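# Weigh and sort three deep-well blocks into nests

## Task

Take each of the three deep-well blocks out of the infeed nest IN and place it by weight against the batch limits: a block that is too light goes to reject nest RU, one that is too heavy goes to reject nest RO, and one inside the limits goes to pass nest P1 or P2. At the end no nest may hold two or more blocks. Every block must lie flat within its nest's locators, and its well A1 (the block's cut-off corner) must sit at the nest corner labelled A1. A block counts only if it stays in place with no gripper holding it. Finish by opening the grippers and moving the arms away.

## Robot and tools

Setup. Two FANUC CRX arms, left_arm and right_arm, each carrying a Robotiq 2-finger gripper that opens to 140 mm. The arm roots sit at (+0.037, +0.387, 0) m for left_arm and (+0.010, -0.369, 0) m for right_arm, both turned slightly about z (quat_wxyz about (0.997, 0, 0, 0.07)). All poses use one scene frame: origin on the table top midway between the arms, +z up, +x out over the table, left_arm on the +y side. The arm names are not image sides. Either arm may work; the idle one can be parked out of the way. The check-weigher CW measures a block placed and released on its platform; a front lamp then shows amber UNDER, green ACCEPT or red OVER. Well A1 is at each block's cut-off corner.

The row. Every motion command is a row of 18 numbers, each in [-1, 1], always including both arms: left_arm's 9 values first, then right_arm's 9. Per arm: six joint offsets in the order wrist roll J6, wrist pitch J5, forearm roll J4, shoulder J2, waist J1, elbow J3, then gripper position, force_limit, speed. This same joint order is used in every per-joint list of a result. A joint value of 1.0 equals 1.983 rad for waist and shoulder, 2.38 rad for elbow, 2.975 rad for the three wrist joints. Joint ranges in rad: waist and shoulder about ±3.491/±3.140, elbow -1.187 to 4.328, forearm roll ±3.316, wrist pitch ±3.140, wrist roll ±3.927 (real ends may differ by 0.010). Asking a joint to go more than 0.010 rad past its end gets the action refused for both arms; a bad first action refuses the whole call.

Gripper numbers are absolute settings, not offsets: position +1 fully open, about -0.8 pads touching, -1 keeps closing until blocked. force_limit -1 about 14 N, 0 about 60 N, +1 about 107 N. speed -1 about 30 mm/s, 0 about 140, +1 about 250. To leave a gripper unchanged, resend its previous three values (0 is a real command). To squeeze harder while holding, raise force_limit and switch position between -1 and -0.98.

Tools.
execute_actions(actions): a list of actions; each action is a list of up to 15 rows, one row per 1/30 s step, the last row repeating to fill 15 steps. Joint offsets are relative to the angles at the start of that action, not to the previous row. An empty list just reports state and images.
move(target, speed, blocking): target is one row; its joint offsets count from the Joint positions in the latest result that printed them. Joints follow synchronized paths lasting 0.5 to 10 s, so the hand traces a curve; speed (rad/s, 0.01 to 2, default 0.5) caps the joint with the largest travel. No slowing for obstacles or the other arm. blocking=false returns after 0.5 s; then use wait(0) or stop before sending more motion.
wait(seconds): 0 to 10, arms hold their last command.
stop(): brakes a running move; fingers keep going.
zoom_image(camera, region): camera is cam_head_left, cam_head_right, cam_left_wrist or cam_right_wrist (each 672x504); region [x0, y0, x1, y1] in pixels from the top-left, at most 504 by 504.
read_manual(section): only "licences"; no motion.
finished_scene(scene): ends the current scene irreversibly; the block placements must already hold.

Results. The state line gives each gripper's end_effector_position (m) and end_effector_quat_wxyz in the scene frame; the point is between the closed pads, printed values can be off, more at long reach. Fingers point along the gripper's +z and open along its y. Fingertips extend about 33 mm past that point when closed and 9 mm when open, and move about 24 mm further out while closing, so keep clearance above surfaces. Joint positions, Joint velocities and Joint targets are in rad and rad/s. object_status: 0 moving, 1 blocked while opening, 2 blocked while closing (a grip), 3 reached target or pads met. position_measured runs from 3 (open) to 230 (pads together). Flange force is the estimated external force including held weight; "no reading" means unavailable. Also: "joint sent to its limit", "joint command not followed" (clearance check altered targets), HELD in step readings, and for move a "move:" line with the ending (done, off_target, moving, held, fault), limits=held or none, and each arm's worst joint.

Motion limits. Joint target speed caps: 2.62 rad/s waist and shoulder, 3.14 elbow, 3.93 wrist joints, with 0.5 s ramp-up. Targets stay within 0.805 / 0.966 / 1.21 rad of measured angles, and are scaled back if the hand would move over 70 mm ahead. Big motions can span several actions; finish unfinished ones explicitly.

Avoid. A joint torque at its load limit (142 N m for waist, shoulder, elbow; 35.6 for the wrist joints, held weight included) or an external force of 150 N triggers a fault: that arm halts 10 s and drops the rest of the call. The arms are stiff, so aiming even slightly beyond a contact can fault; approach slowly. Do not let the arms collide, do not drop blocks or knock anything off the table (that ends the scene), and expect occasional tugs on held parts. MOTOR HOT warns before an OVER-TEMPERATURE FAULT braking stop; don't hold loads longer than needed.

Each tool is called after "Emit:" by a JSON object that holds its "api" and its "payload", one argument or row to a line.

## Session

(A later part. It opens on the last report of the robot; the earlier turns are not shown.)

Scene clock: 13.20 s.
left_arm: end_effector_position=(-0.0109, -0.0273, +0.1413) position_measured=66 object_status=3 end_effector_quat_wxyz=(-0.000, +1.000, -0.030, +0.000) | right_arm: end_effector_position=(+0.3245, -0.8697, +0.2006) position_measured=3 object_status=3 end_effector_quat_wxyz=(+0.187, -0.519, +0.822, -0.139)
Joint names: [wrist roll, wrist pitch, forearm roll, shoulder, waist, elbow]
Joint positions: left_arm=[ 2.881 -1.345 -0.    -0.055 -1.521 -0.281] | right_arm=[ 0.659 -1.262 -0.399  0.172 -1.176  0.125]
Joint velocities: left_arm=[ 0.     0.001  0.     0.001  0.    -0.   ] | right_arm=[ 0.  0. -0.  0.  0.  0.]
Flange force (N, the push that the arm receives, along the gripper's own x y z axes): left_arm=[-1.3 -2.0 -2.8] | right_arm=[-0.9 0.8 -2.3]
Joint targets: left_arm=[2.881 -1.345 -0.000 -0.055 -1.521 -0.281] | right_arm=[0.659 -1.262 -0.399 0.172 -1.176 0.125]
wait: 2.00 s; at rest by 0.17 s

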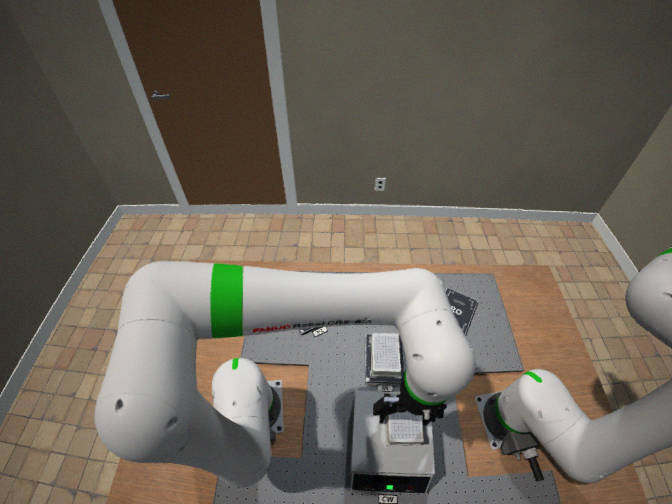

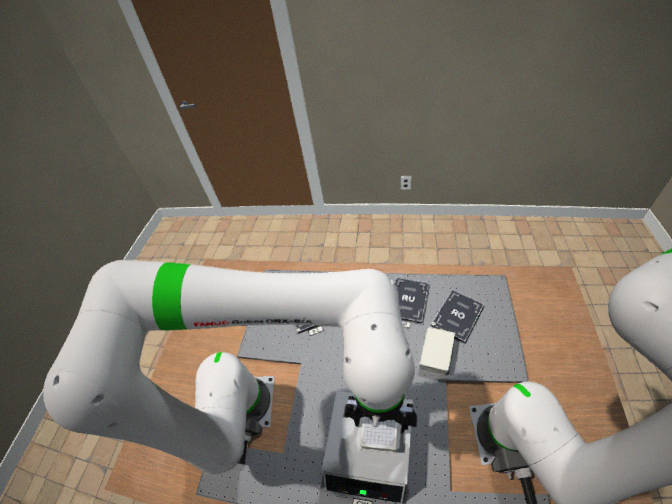

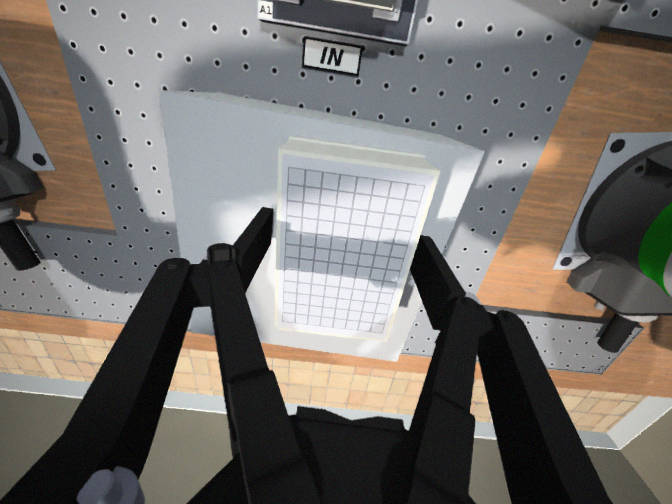

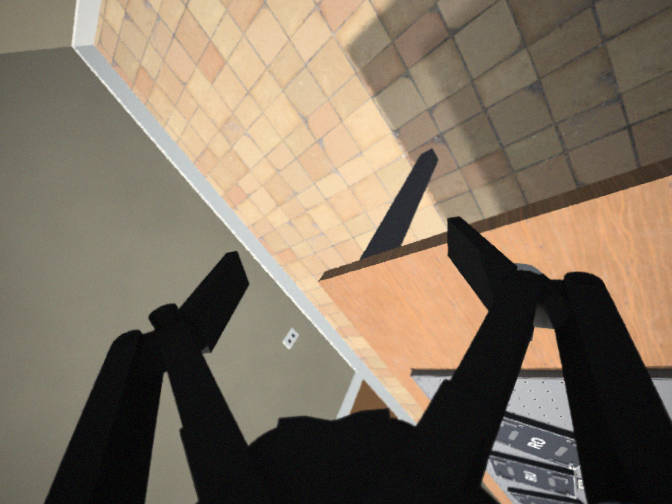

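Emit:
{"api": "move", "payload": {
  "target": [0,0,0,0,0,0,-1,0,0,0,0,0,0,0,0,1,0,0]
}}

Emit:
{"api": "move", "payload": {
  "target": [0,-0.016,0,0,0,0.02,-1,0,0,0,0,0,0,0,0,1,0,0],
  "speed": 0.15
}}

Emit:
{"api": "move", "payload": {
  "target": [-0.259,0.0173,0,0.1117,0.495,0.0716,-1,0,0,0,0,0,0,0,0,1,0,0],
  "speed": 0.6
}}

Scene clock: 14.23 s.
left_arm: end_effector_position=(-0.0109, -0.0273, +0.1414) position_measured=105 object_status=2 end_effector_quat_wxyz=(-0.000, +1.000, -0.030, +0.000) | right_arm: end_effector_position=(+0.3245, -0.8697, +0.2006) position_measured=3 object_status=3 end_effector_quat_wxyz=(+0.187, -0.519, +0.822, -0.139)
Joint names: [wrist roll, wrist pitch, forearm roll, shoulder, waist, elbow]
Joint positions: left_arm=[ 2.881 -1.345 -0.    -0.055 -1.521 -0.281] | right_arm=[ 0.659 -1.262 -0.399  0.172 -1.176  0.125]
Joint velocities: left_arm=[-0.     0.001  0.001  0.    -0.    -0.001] | right_arm=[-0. -0. -0. -0.  0. -0.]
Flange force (N, the push that the arm receives, along the gripper's own x y z axes): left_arm=[2.4 -6.7 -26.3] | right_arm=[-0.2 -1.7 -2.6]
Joint targets: left_arm=[2.881 -1.345 -0.000 -0.055 -1.521 -0.281] | right_arm=[0.659 -1.262 -0.399 0.172 -1.176 0.125]
move: done; limits=none; left_arm: farthest joint: the waist, 0.000 radians from its target (0.000 radians at the start); right_arm: farthest joint: the waist, 0.000 radians from its target (0.000 radians at the start)

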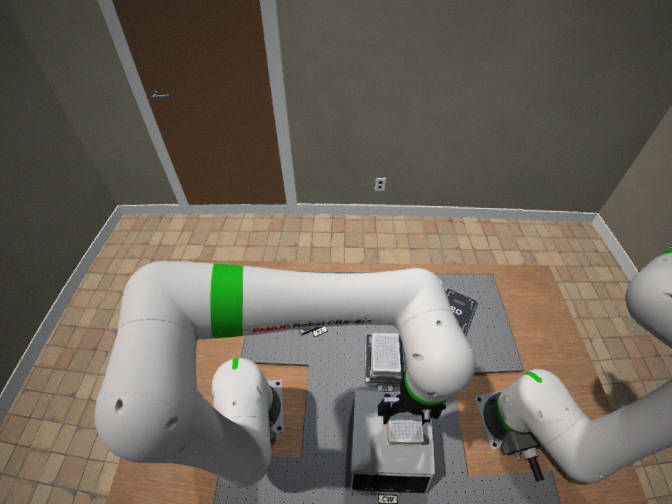

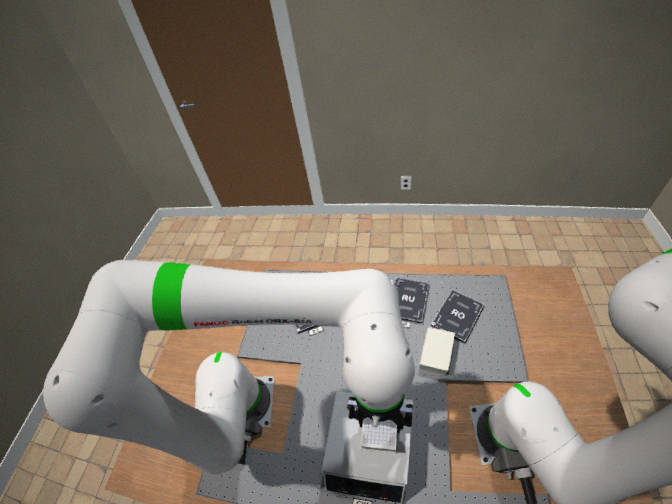

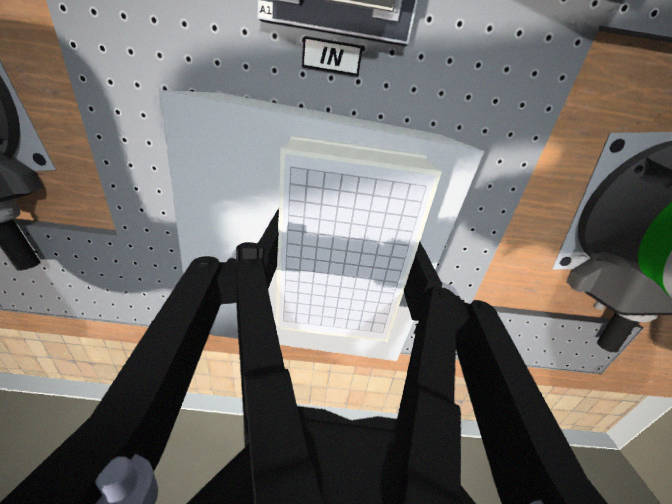

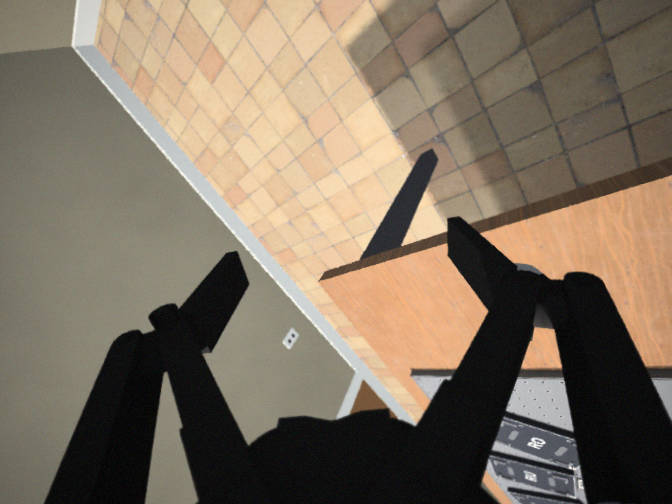

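Scene clock: 15.07 s.
left_arm: end_effector_position=(-0.0101, -0.0313, +0.1614) position_measured=106 object_status=2 end_effector_quat_wxyz=(-0.000, +1.000, -0.030, +0.000) | right_arm: end_effector_position=(+0.3245, -0.8697, +0.2006) position_measured=3 object_status=3 end_effector_quat_wxyz=(+0.187, -0.519, +0.822, -0.139)
Joint names: [wrist roll, wrist pitch, forearm roll, shoulder, waist, elbow]
Joint positions: left_arm=[ 2.881 -1.393 -0.    -0.055 -1.521 -0.233] | right_arm=[ 0.659 -1.262 -0.399  0.172 -1.176  0.125]
Joint velocities: left_arm=[ 0.    -0.002 -0.     0.    -0.     0.002] | right_arm=[ 0.     0.002 -0.     0.    -0.    -0.   ]
Flange force (N, the push that the arm receives, along the gripper's own x y z axes): left_arm=[-1.6 -0.4 -2.9] | right_arm=[-3.4 -0.6 -2.5]
Joint targets: left_arm=[2.881 -1.393 -0.000 -0.055 -1.521 -0.233] | right_arm=[0.659 -1.262 -0.399 0.172 -1.176 0.125]
move: done; limits=none; left_arm: farthest joint: the waist, 0.000 radians from its target (0.000 radians at the start); right_arm: farthest joint: the waist, 0.000 radians from its target (0.000 radians at the start)

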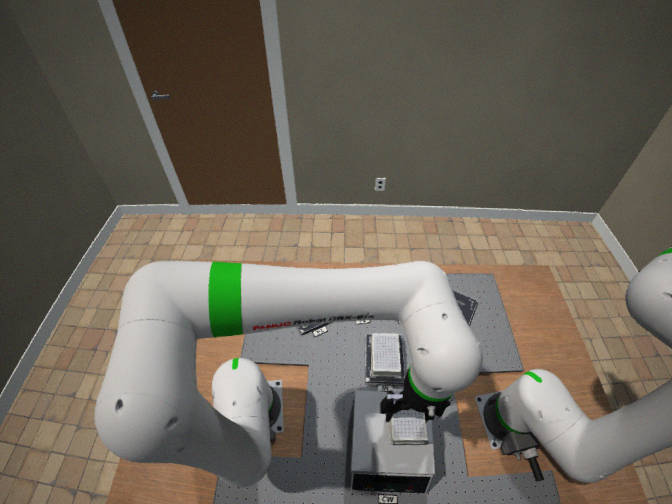

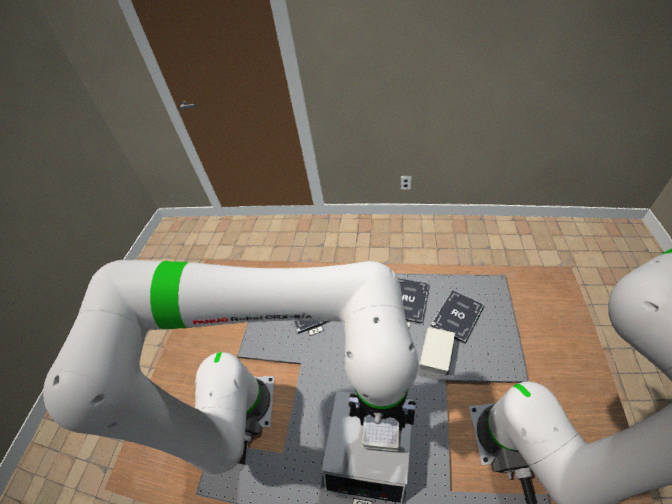

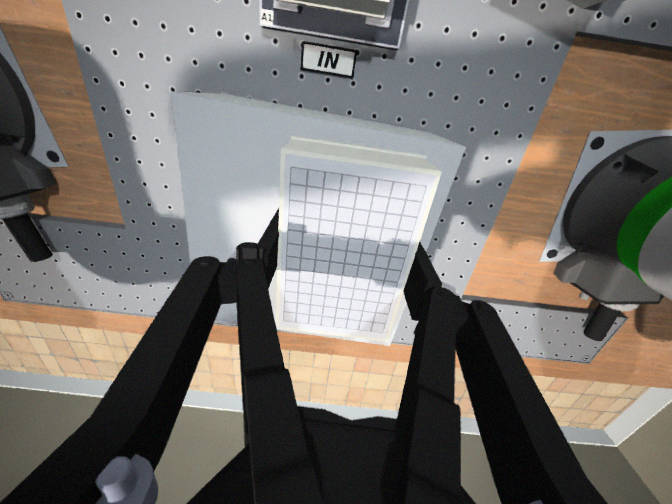

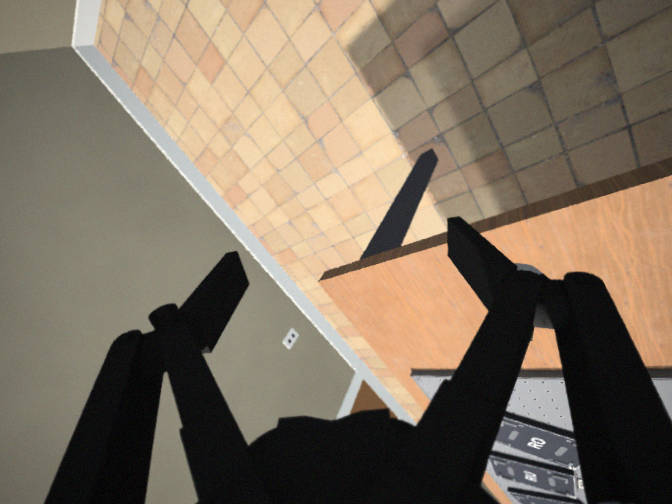

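Scene clock: 17.30 s.
left_arm: end_effector_position=(+0.4386, +0.0823, +0.1348) position_measured=106 object_status=2 end_effector_quat_wxyz=(-0.000, +0.997, +0.075, -0.000) | right_arm: end_effector_position=(+0.3245, -0.8697, +0.2006) position_measured=3 object_status=3 end_effector_quat_wxyz=(+0.187, -0.519, +0.822, -0.139)
Joint names: [wrist roll, wrist pitch, forearm roll, shoulder, waist, elbow]
Joint positions: left_arm=[ 2.111 -1.341 -0.     0.167 -0.539 -0.063] | right_arm=[ 0.659 -1.262 -0.399  0.172 -1.176  0.125]
Joint velocities: left_arm=[-0.001 -0.    -0.001  0.001  0.002  0.   ] | right_arm=[ 0.     0.001  0.    -0.     0.     0.001]
Flange force (N, the push that the arm receives, along the gripper's own x y z axes): left_arm=[-2.3 0.1 -2.0] | right_arm=[-2.5 0.0 -2.9]
Joint targets: left_arm=[2.111 -1.341 -0.000 0.167 -0.539 -0.063] | right_arm=[0.659 -1.262 -0.399 0.172 -1.176 0.125]
move: done; limits=none; left_arm: farthest joint: the waist, 0.000 radians from its target (0.981 radians at the start); right_arm: farthest joint: the waist, 0.000 radians from its target (0.000 radians at the start)

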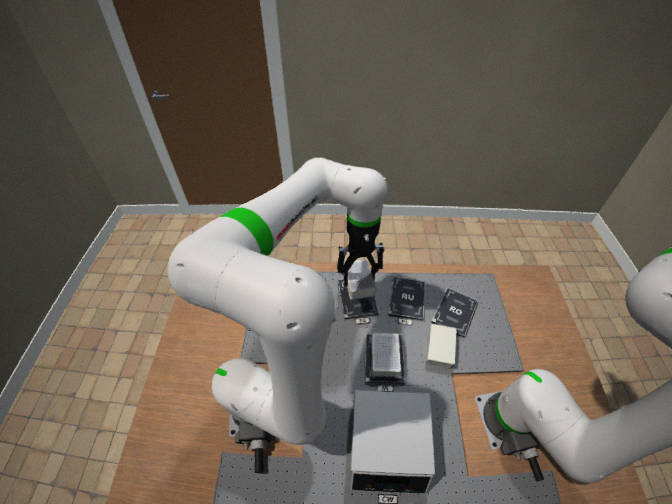

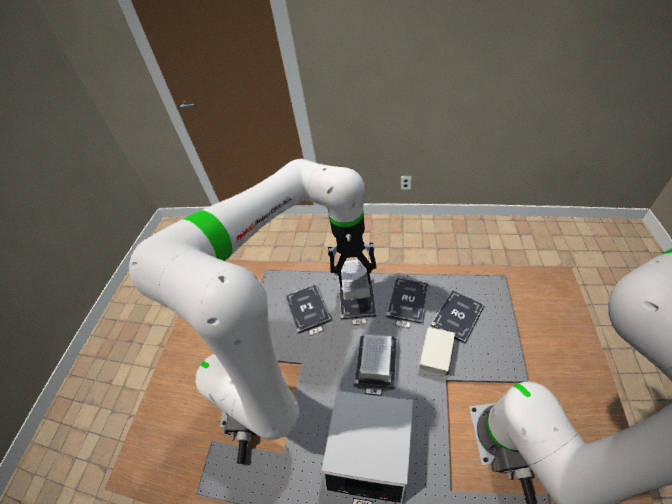

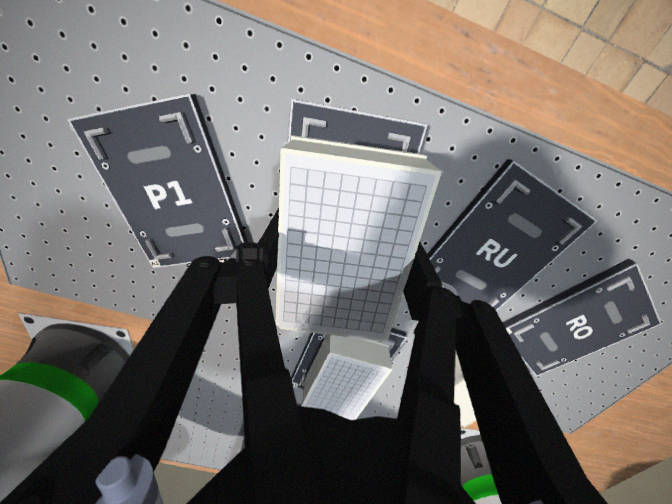

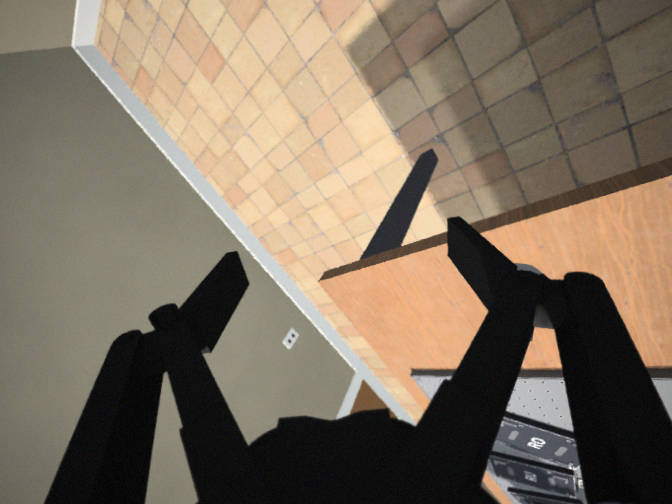

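Emit:
{"api": "move", "payload": {
  "target": [-0.015,0.0541,0,0.0255,0,-0.0465,-1,0,0,0,0,0,0,0,0,1,0,0],
  "speed": 0.15
}}

Emit:
{"api": "zoom_image", "payload": {
  "camera": "cam_left_wrist",
  "region": [240,70,500,220]
}}

Scene clock: 18.97 s.
left_arm: end_effector_position=(+0.4377, +0.0827, +0.0649) position_measured=106 object_status=2 end_effector_quat_wxyz=(-0.000, +0.999, +0.053, -0.000) | right_arm: end_effector_position=(+0.3245, -0.8697, +0.2006) position_measured=3 object_status=3 end_effector_quat_wxyz=(+0.187, -0.519, +0.822, -0.139)
Joint names: [wrist roll, wrist pitch, forearm roll, shoulder, waist, elbow]
Joint positions: left_arm=[ 2.066 -1.18  -0.     0.217 -0.539 -0.174] | right_arm=[ 0.659 -1.262 -0.399  0.172 -1.176  0.125]
Joint velocities: left_arm=[-0.     0.002  0.     0.001 -0.    -0.001] | right_arm=[ 0.    -0.001  0.     0.    -0.001 -0.   ]
Flange force (N, the push that the arm receives, along the gripper's own x y z axes): left_arm=[-0.5 0.5 -0.5] | right_arm=[-2.1 0.5 -2.6]
Joint targets: left_arm=[2.066 -1.180 -0.000 0.217 -0.539 -0.174] | right_arm=[0.659 -1.262 -0.399 0.172 -1.176 0.125]
move: done; limits=none; left_arm: farthest joint: the waist, 0.000 radians from its target (0.000 radians at the start); right_arm: farthest joint: the waist, 0.000 radians from its target (0.000 radians at the start)

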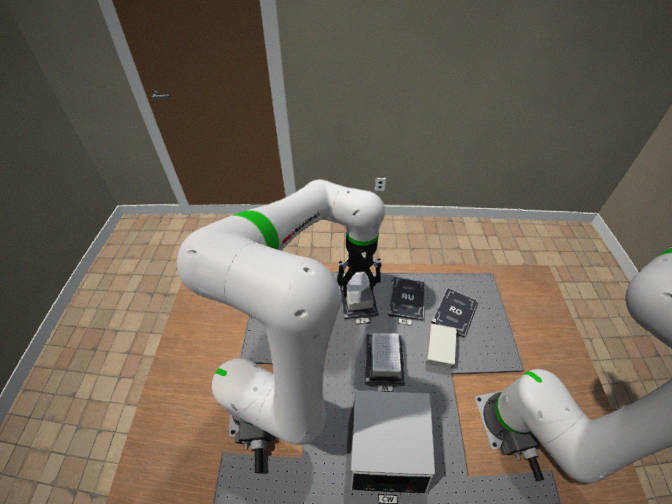

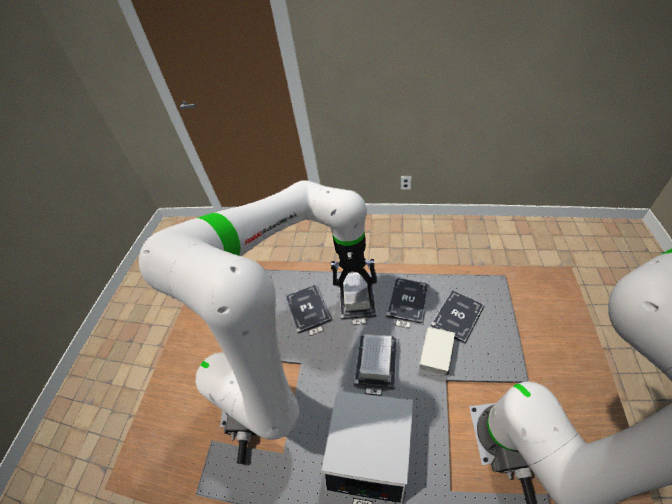

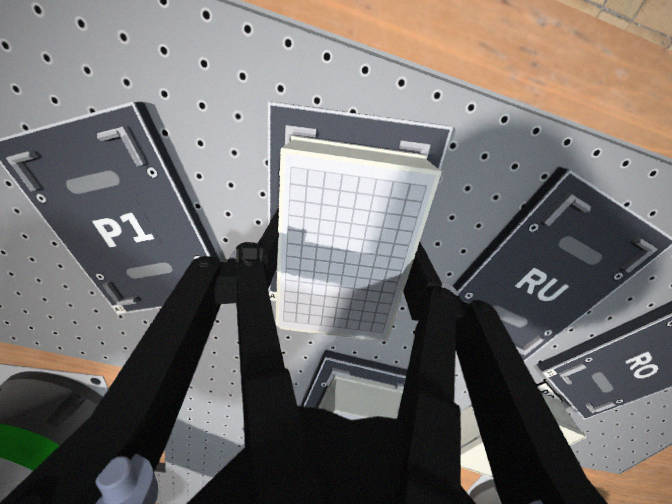

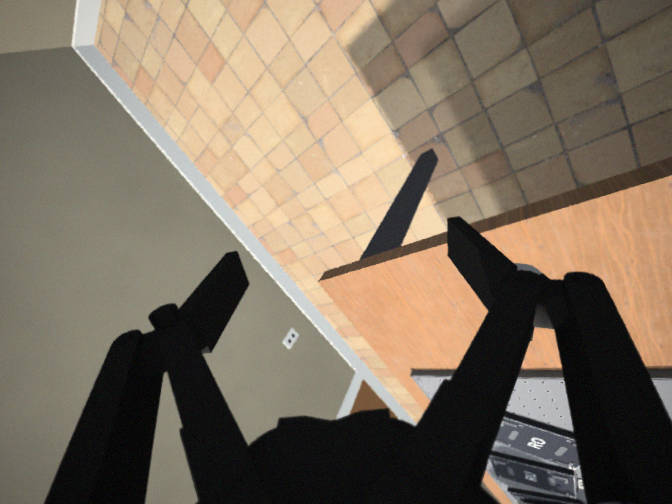

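Region (240, 70, 500, 220) of cam_left_wrist's 672x504 image, scaled by 1.938, with more detail than that image has; it fills the top 291 rows of this view, and the rest is white.

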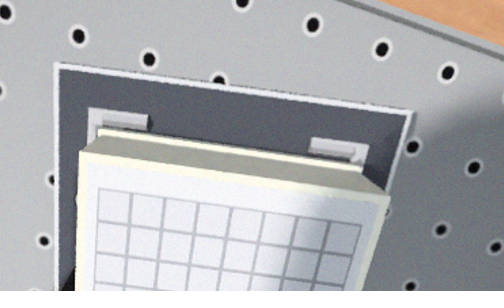

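Emit:
{"api": "move", "payload": {
  "target": [0,0.008,0,0.0034,0,-0.0071,-1,0,0,0,0,0,0,0,0,1,0,0],
  "speed": 0.025
}}

Emit:
{"api": "move", "payload": {
  "target": [0,0,0,0,0,0,0.6,0,0,0,0,0,0,0,0,1,0,0]
}}

Emit:
{"api": "move", "payload": {
  "target": [0,-0.033,0,-0.018,0,0.026,0.6,0,0,0,0,0,0,0,0,1,0,0],
  "speed": 0.25
}}

Scene clock: 20.47 s.
left_arm: end_effector_position=(+0.4366, +0.0831, +0.0551) position_measured=106 object_status=2 end_effector_quat_wxyz=(-0.000, +0.999, +0.053, -0.000) | right_arm: end_effector_position=(+0.3245, -0.8697, +0.2006) position_measured=3 object_status=3 end_effector_quat_wxyz=(+0.187, -0.519, +0.822, -0.139)
Joint names: [wrist roll, wrist pitch, forearm roll, shoulder, waist, elbow]
Joint positions: left_arm=[ 2.066 -1.157 -0.     0.224 -0.539 -0.19 ] | right_arm=[ 0.659 -1.262 -0.399  0.172 -1.176  0.125]
Joint velocities: left_arm=[-0.     0.002  0.001  0.002  0.    -0.002] | right_arm=[ 0.    -0.002 -0.     0.001  0.     0.   ]
Flange force (N, the push that the arm receives, along the gripper's own x y z axes): left_arm=[-0.4 2.9 -14.4] | right_arm=[-1.8 1.0 -3.1]
Joint targets: left_arm=[2.066 -1.157 -0.000 0.224 -0.539 -0.190] | right_arm=[0.659 -1.262 -0.399 0.172 -1.176 0.125]
move: done; limits=none; left_arm: farthest joint: the elbow, 0.001 radians from its target (0.017 radians at the start); right_arm: farthest joint: the waist, 0.000 radians from its target (0.000 radians at the start)

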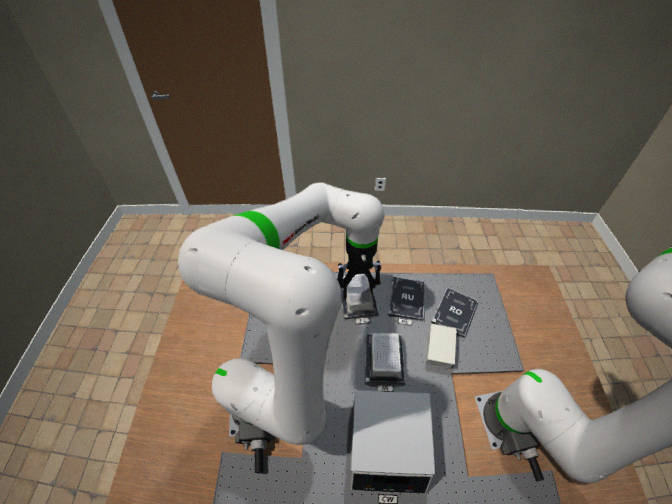

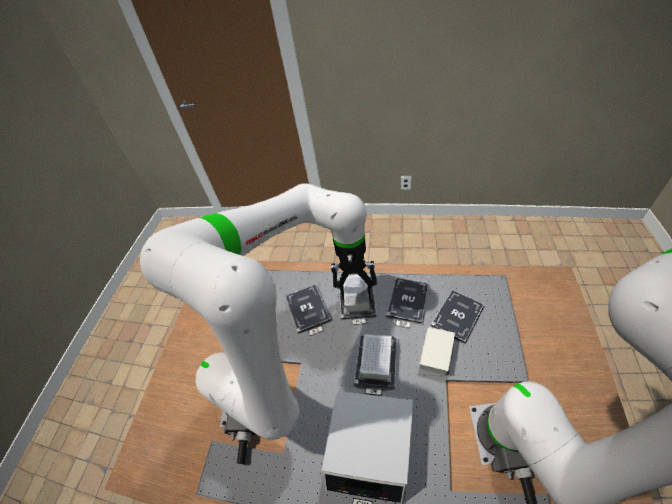

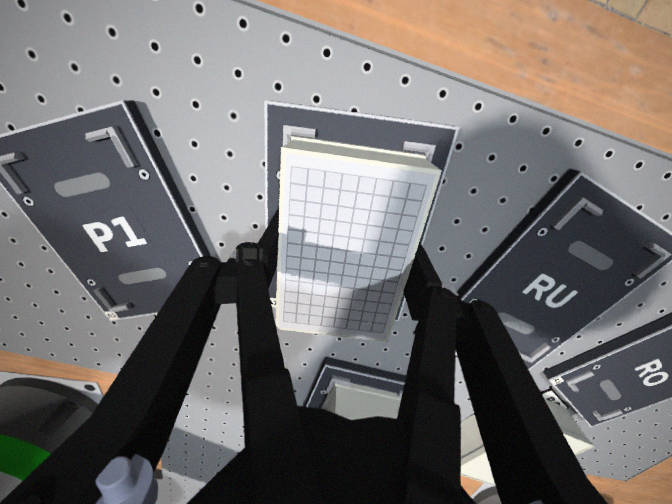

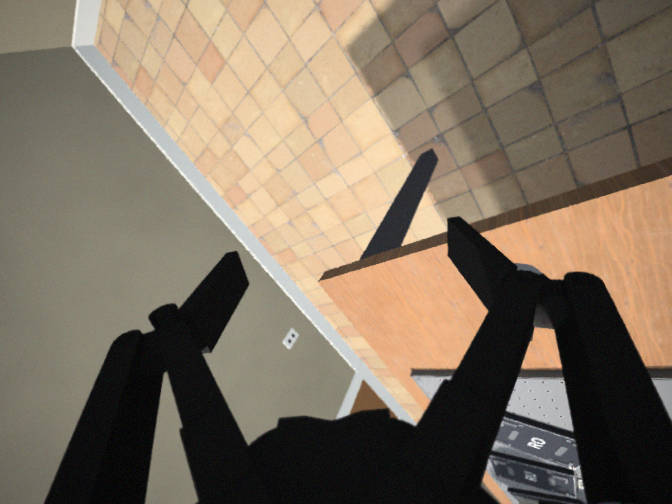

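Scene clock: 20.97 s.
left_arm: end_effector_position=(+0.4366, +0.0831, +0.0550) position_measured=53 object_status=3 end_effector_quat_wxyz=(-0.000, +0.999, +0.053, -0.000) | right_arm: end_effector_position=(+0.3245, -0.8697, +0.2006) position_measured=3 object_status=3 end_effector_quat_wxyz=(+0.187, -0.519, +0.822, -0.139)
Joint names: [wrist roll, wrist pitch, forearm roll, shoulder, waist, elbow]
Joint positions: left_arm=[ 2.066 -1.157 -0.     0.224 -0.539 -0.19 ] | right_arm=[ 0.659 -1.262 -0.399  0.172 -1.176  0.125]
Joint velocities: left_arm=[-0.    -0.001  0.001  0.001 -0.     0.001] | right_arm=[ 0.     0.002 -0.001 -0.     0.    -0.   ]
Flange force (N, the push that the arm receives, along the gripper's own x y z axes): left_arm=[-0.3 0.4 -4.8] | right_arm=[-4.0 -0.2 -1.8]
Joint targets: left_arm=[2.066 -1.157 -0.000 0.224 -0.539 -0.190] | right_arm=[0.659 -1.262 -0.399 0.172 -1.176 0.125]
move: done; limits=none; left_arm: farthest joint: the waist, 0.000 radians from its target (0.000 radians at the start); right_arm: farthest joint: the waist, 0.000 radians from its target (0.000 radians at the start)

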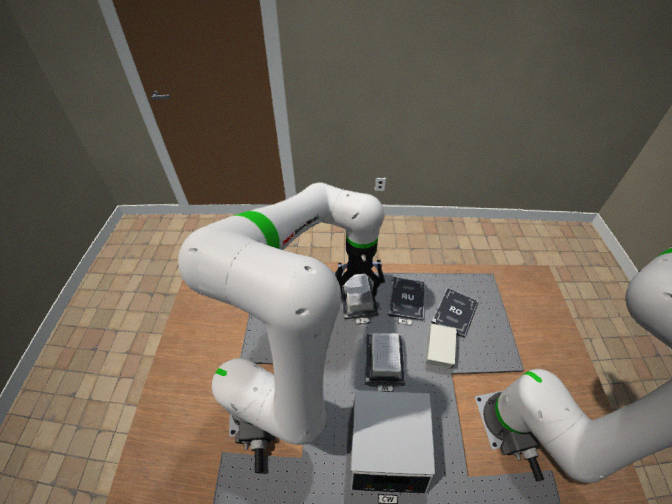

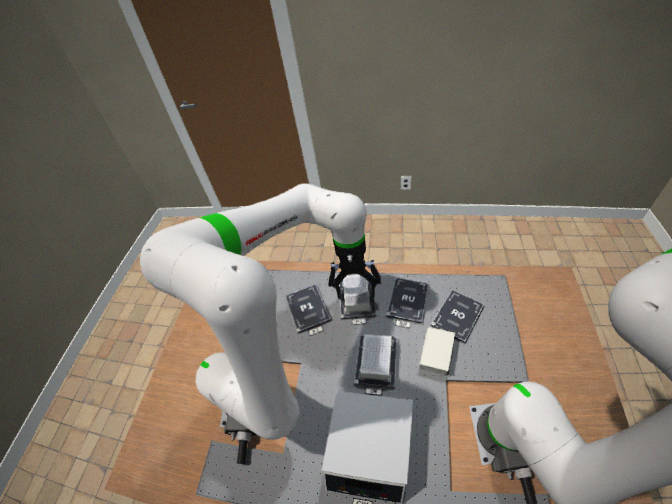

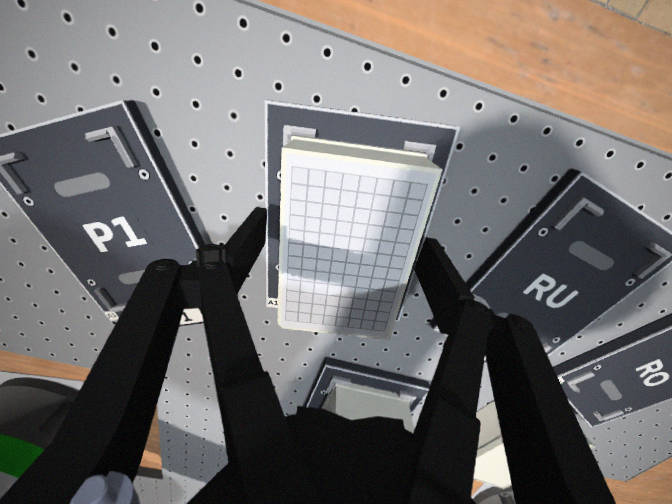

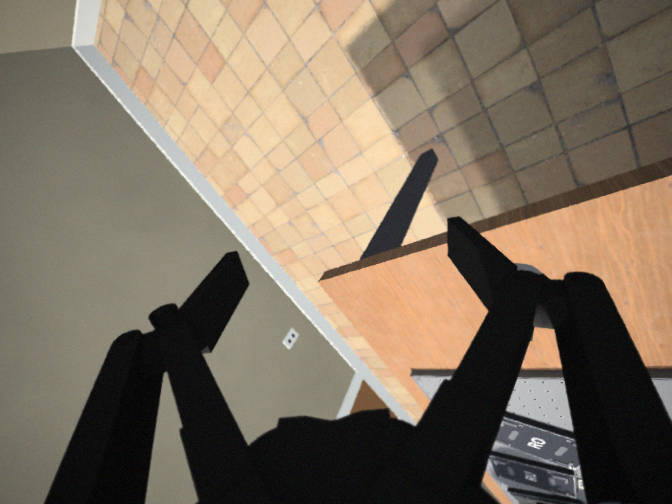

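Scene clock: 21.87 s.
left_arm: end_effector_position=(+0.4370, +0.0830, +0.0971) position_measured=53 object_status=3 end_effector_quat_wxyz=(-0.000, +0.999, +0.053, -0.000) | right_arm: end_effector_position=(+0.3245, -0.8697, +0.2006) position_measured=3 object_status=3 end_effector_quat_wxyz=(+0.187, -0.519, +0.822, -0.139)
Joint names: [wrist roll, wrist pitch, forearm roll, shoulder, waist, elbow]
Joint positions: left_arm=[ 2.066 -1.255 -0.     0.189 -0.539 -0.129] | right_arm=[ 0.659 -1.262 -0.399  0.172 -1.176  0.125]
Joint velocities: left_arm=[-0.    -0.002  0.002  0.     0.     0.001] | right_arm=[-0.    -0.001 -0.    -0.    -0.    -0.001]
Flange force (N, the push that the arm receives, along the gripper's own x y z axes): left_arm=[-0.5 0.6 -2.8] | right_arm=[-0.7 -3.2 -1.6]
Joint targets: left_arm=[2.066 -1.255 -0.000 0.189 -0.539 -0.128] | right_arm=[0.659 -1.262 -0.399 0.172 -1.176 0.125]
move: done; limits=none; left_arm: farthest joint: the waist, 0.000 radians from its target (0.000 radians at the start); right_arm: farthest joint: the waist, 0.000 radians from its target (0.000 radians at the start)

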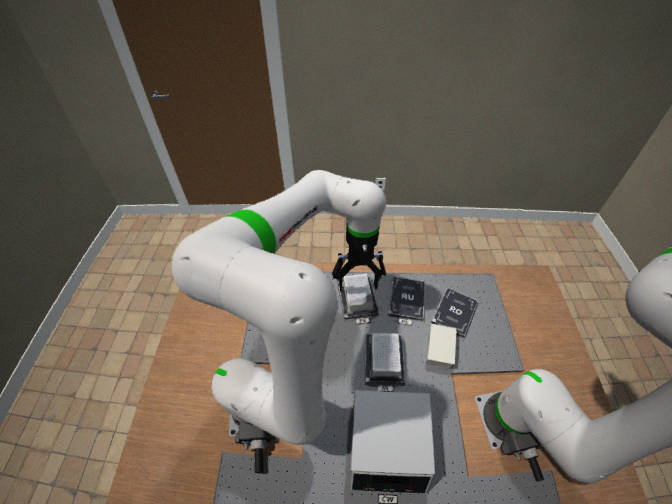

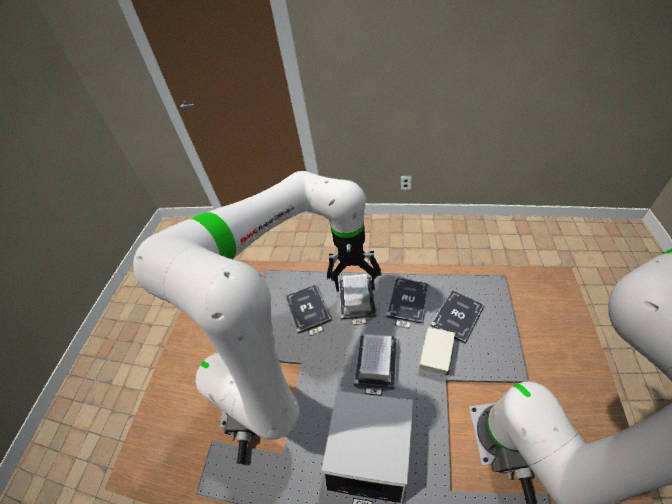

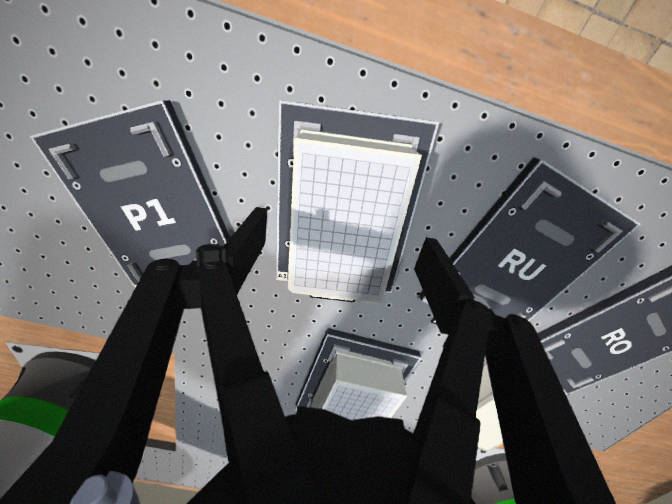

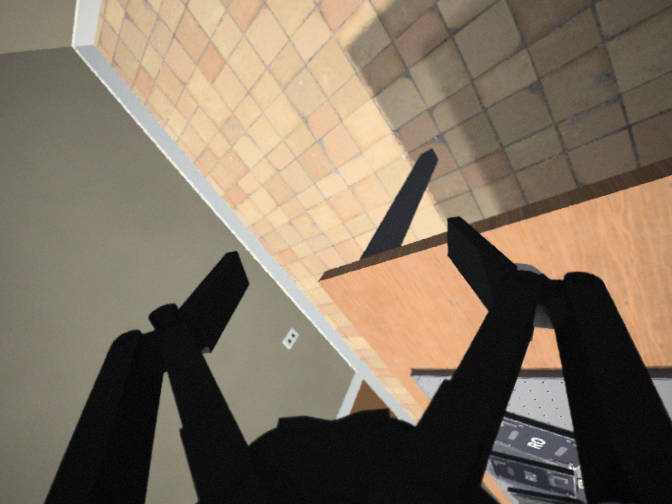

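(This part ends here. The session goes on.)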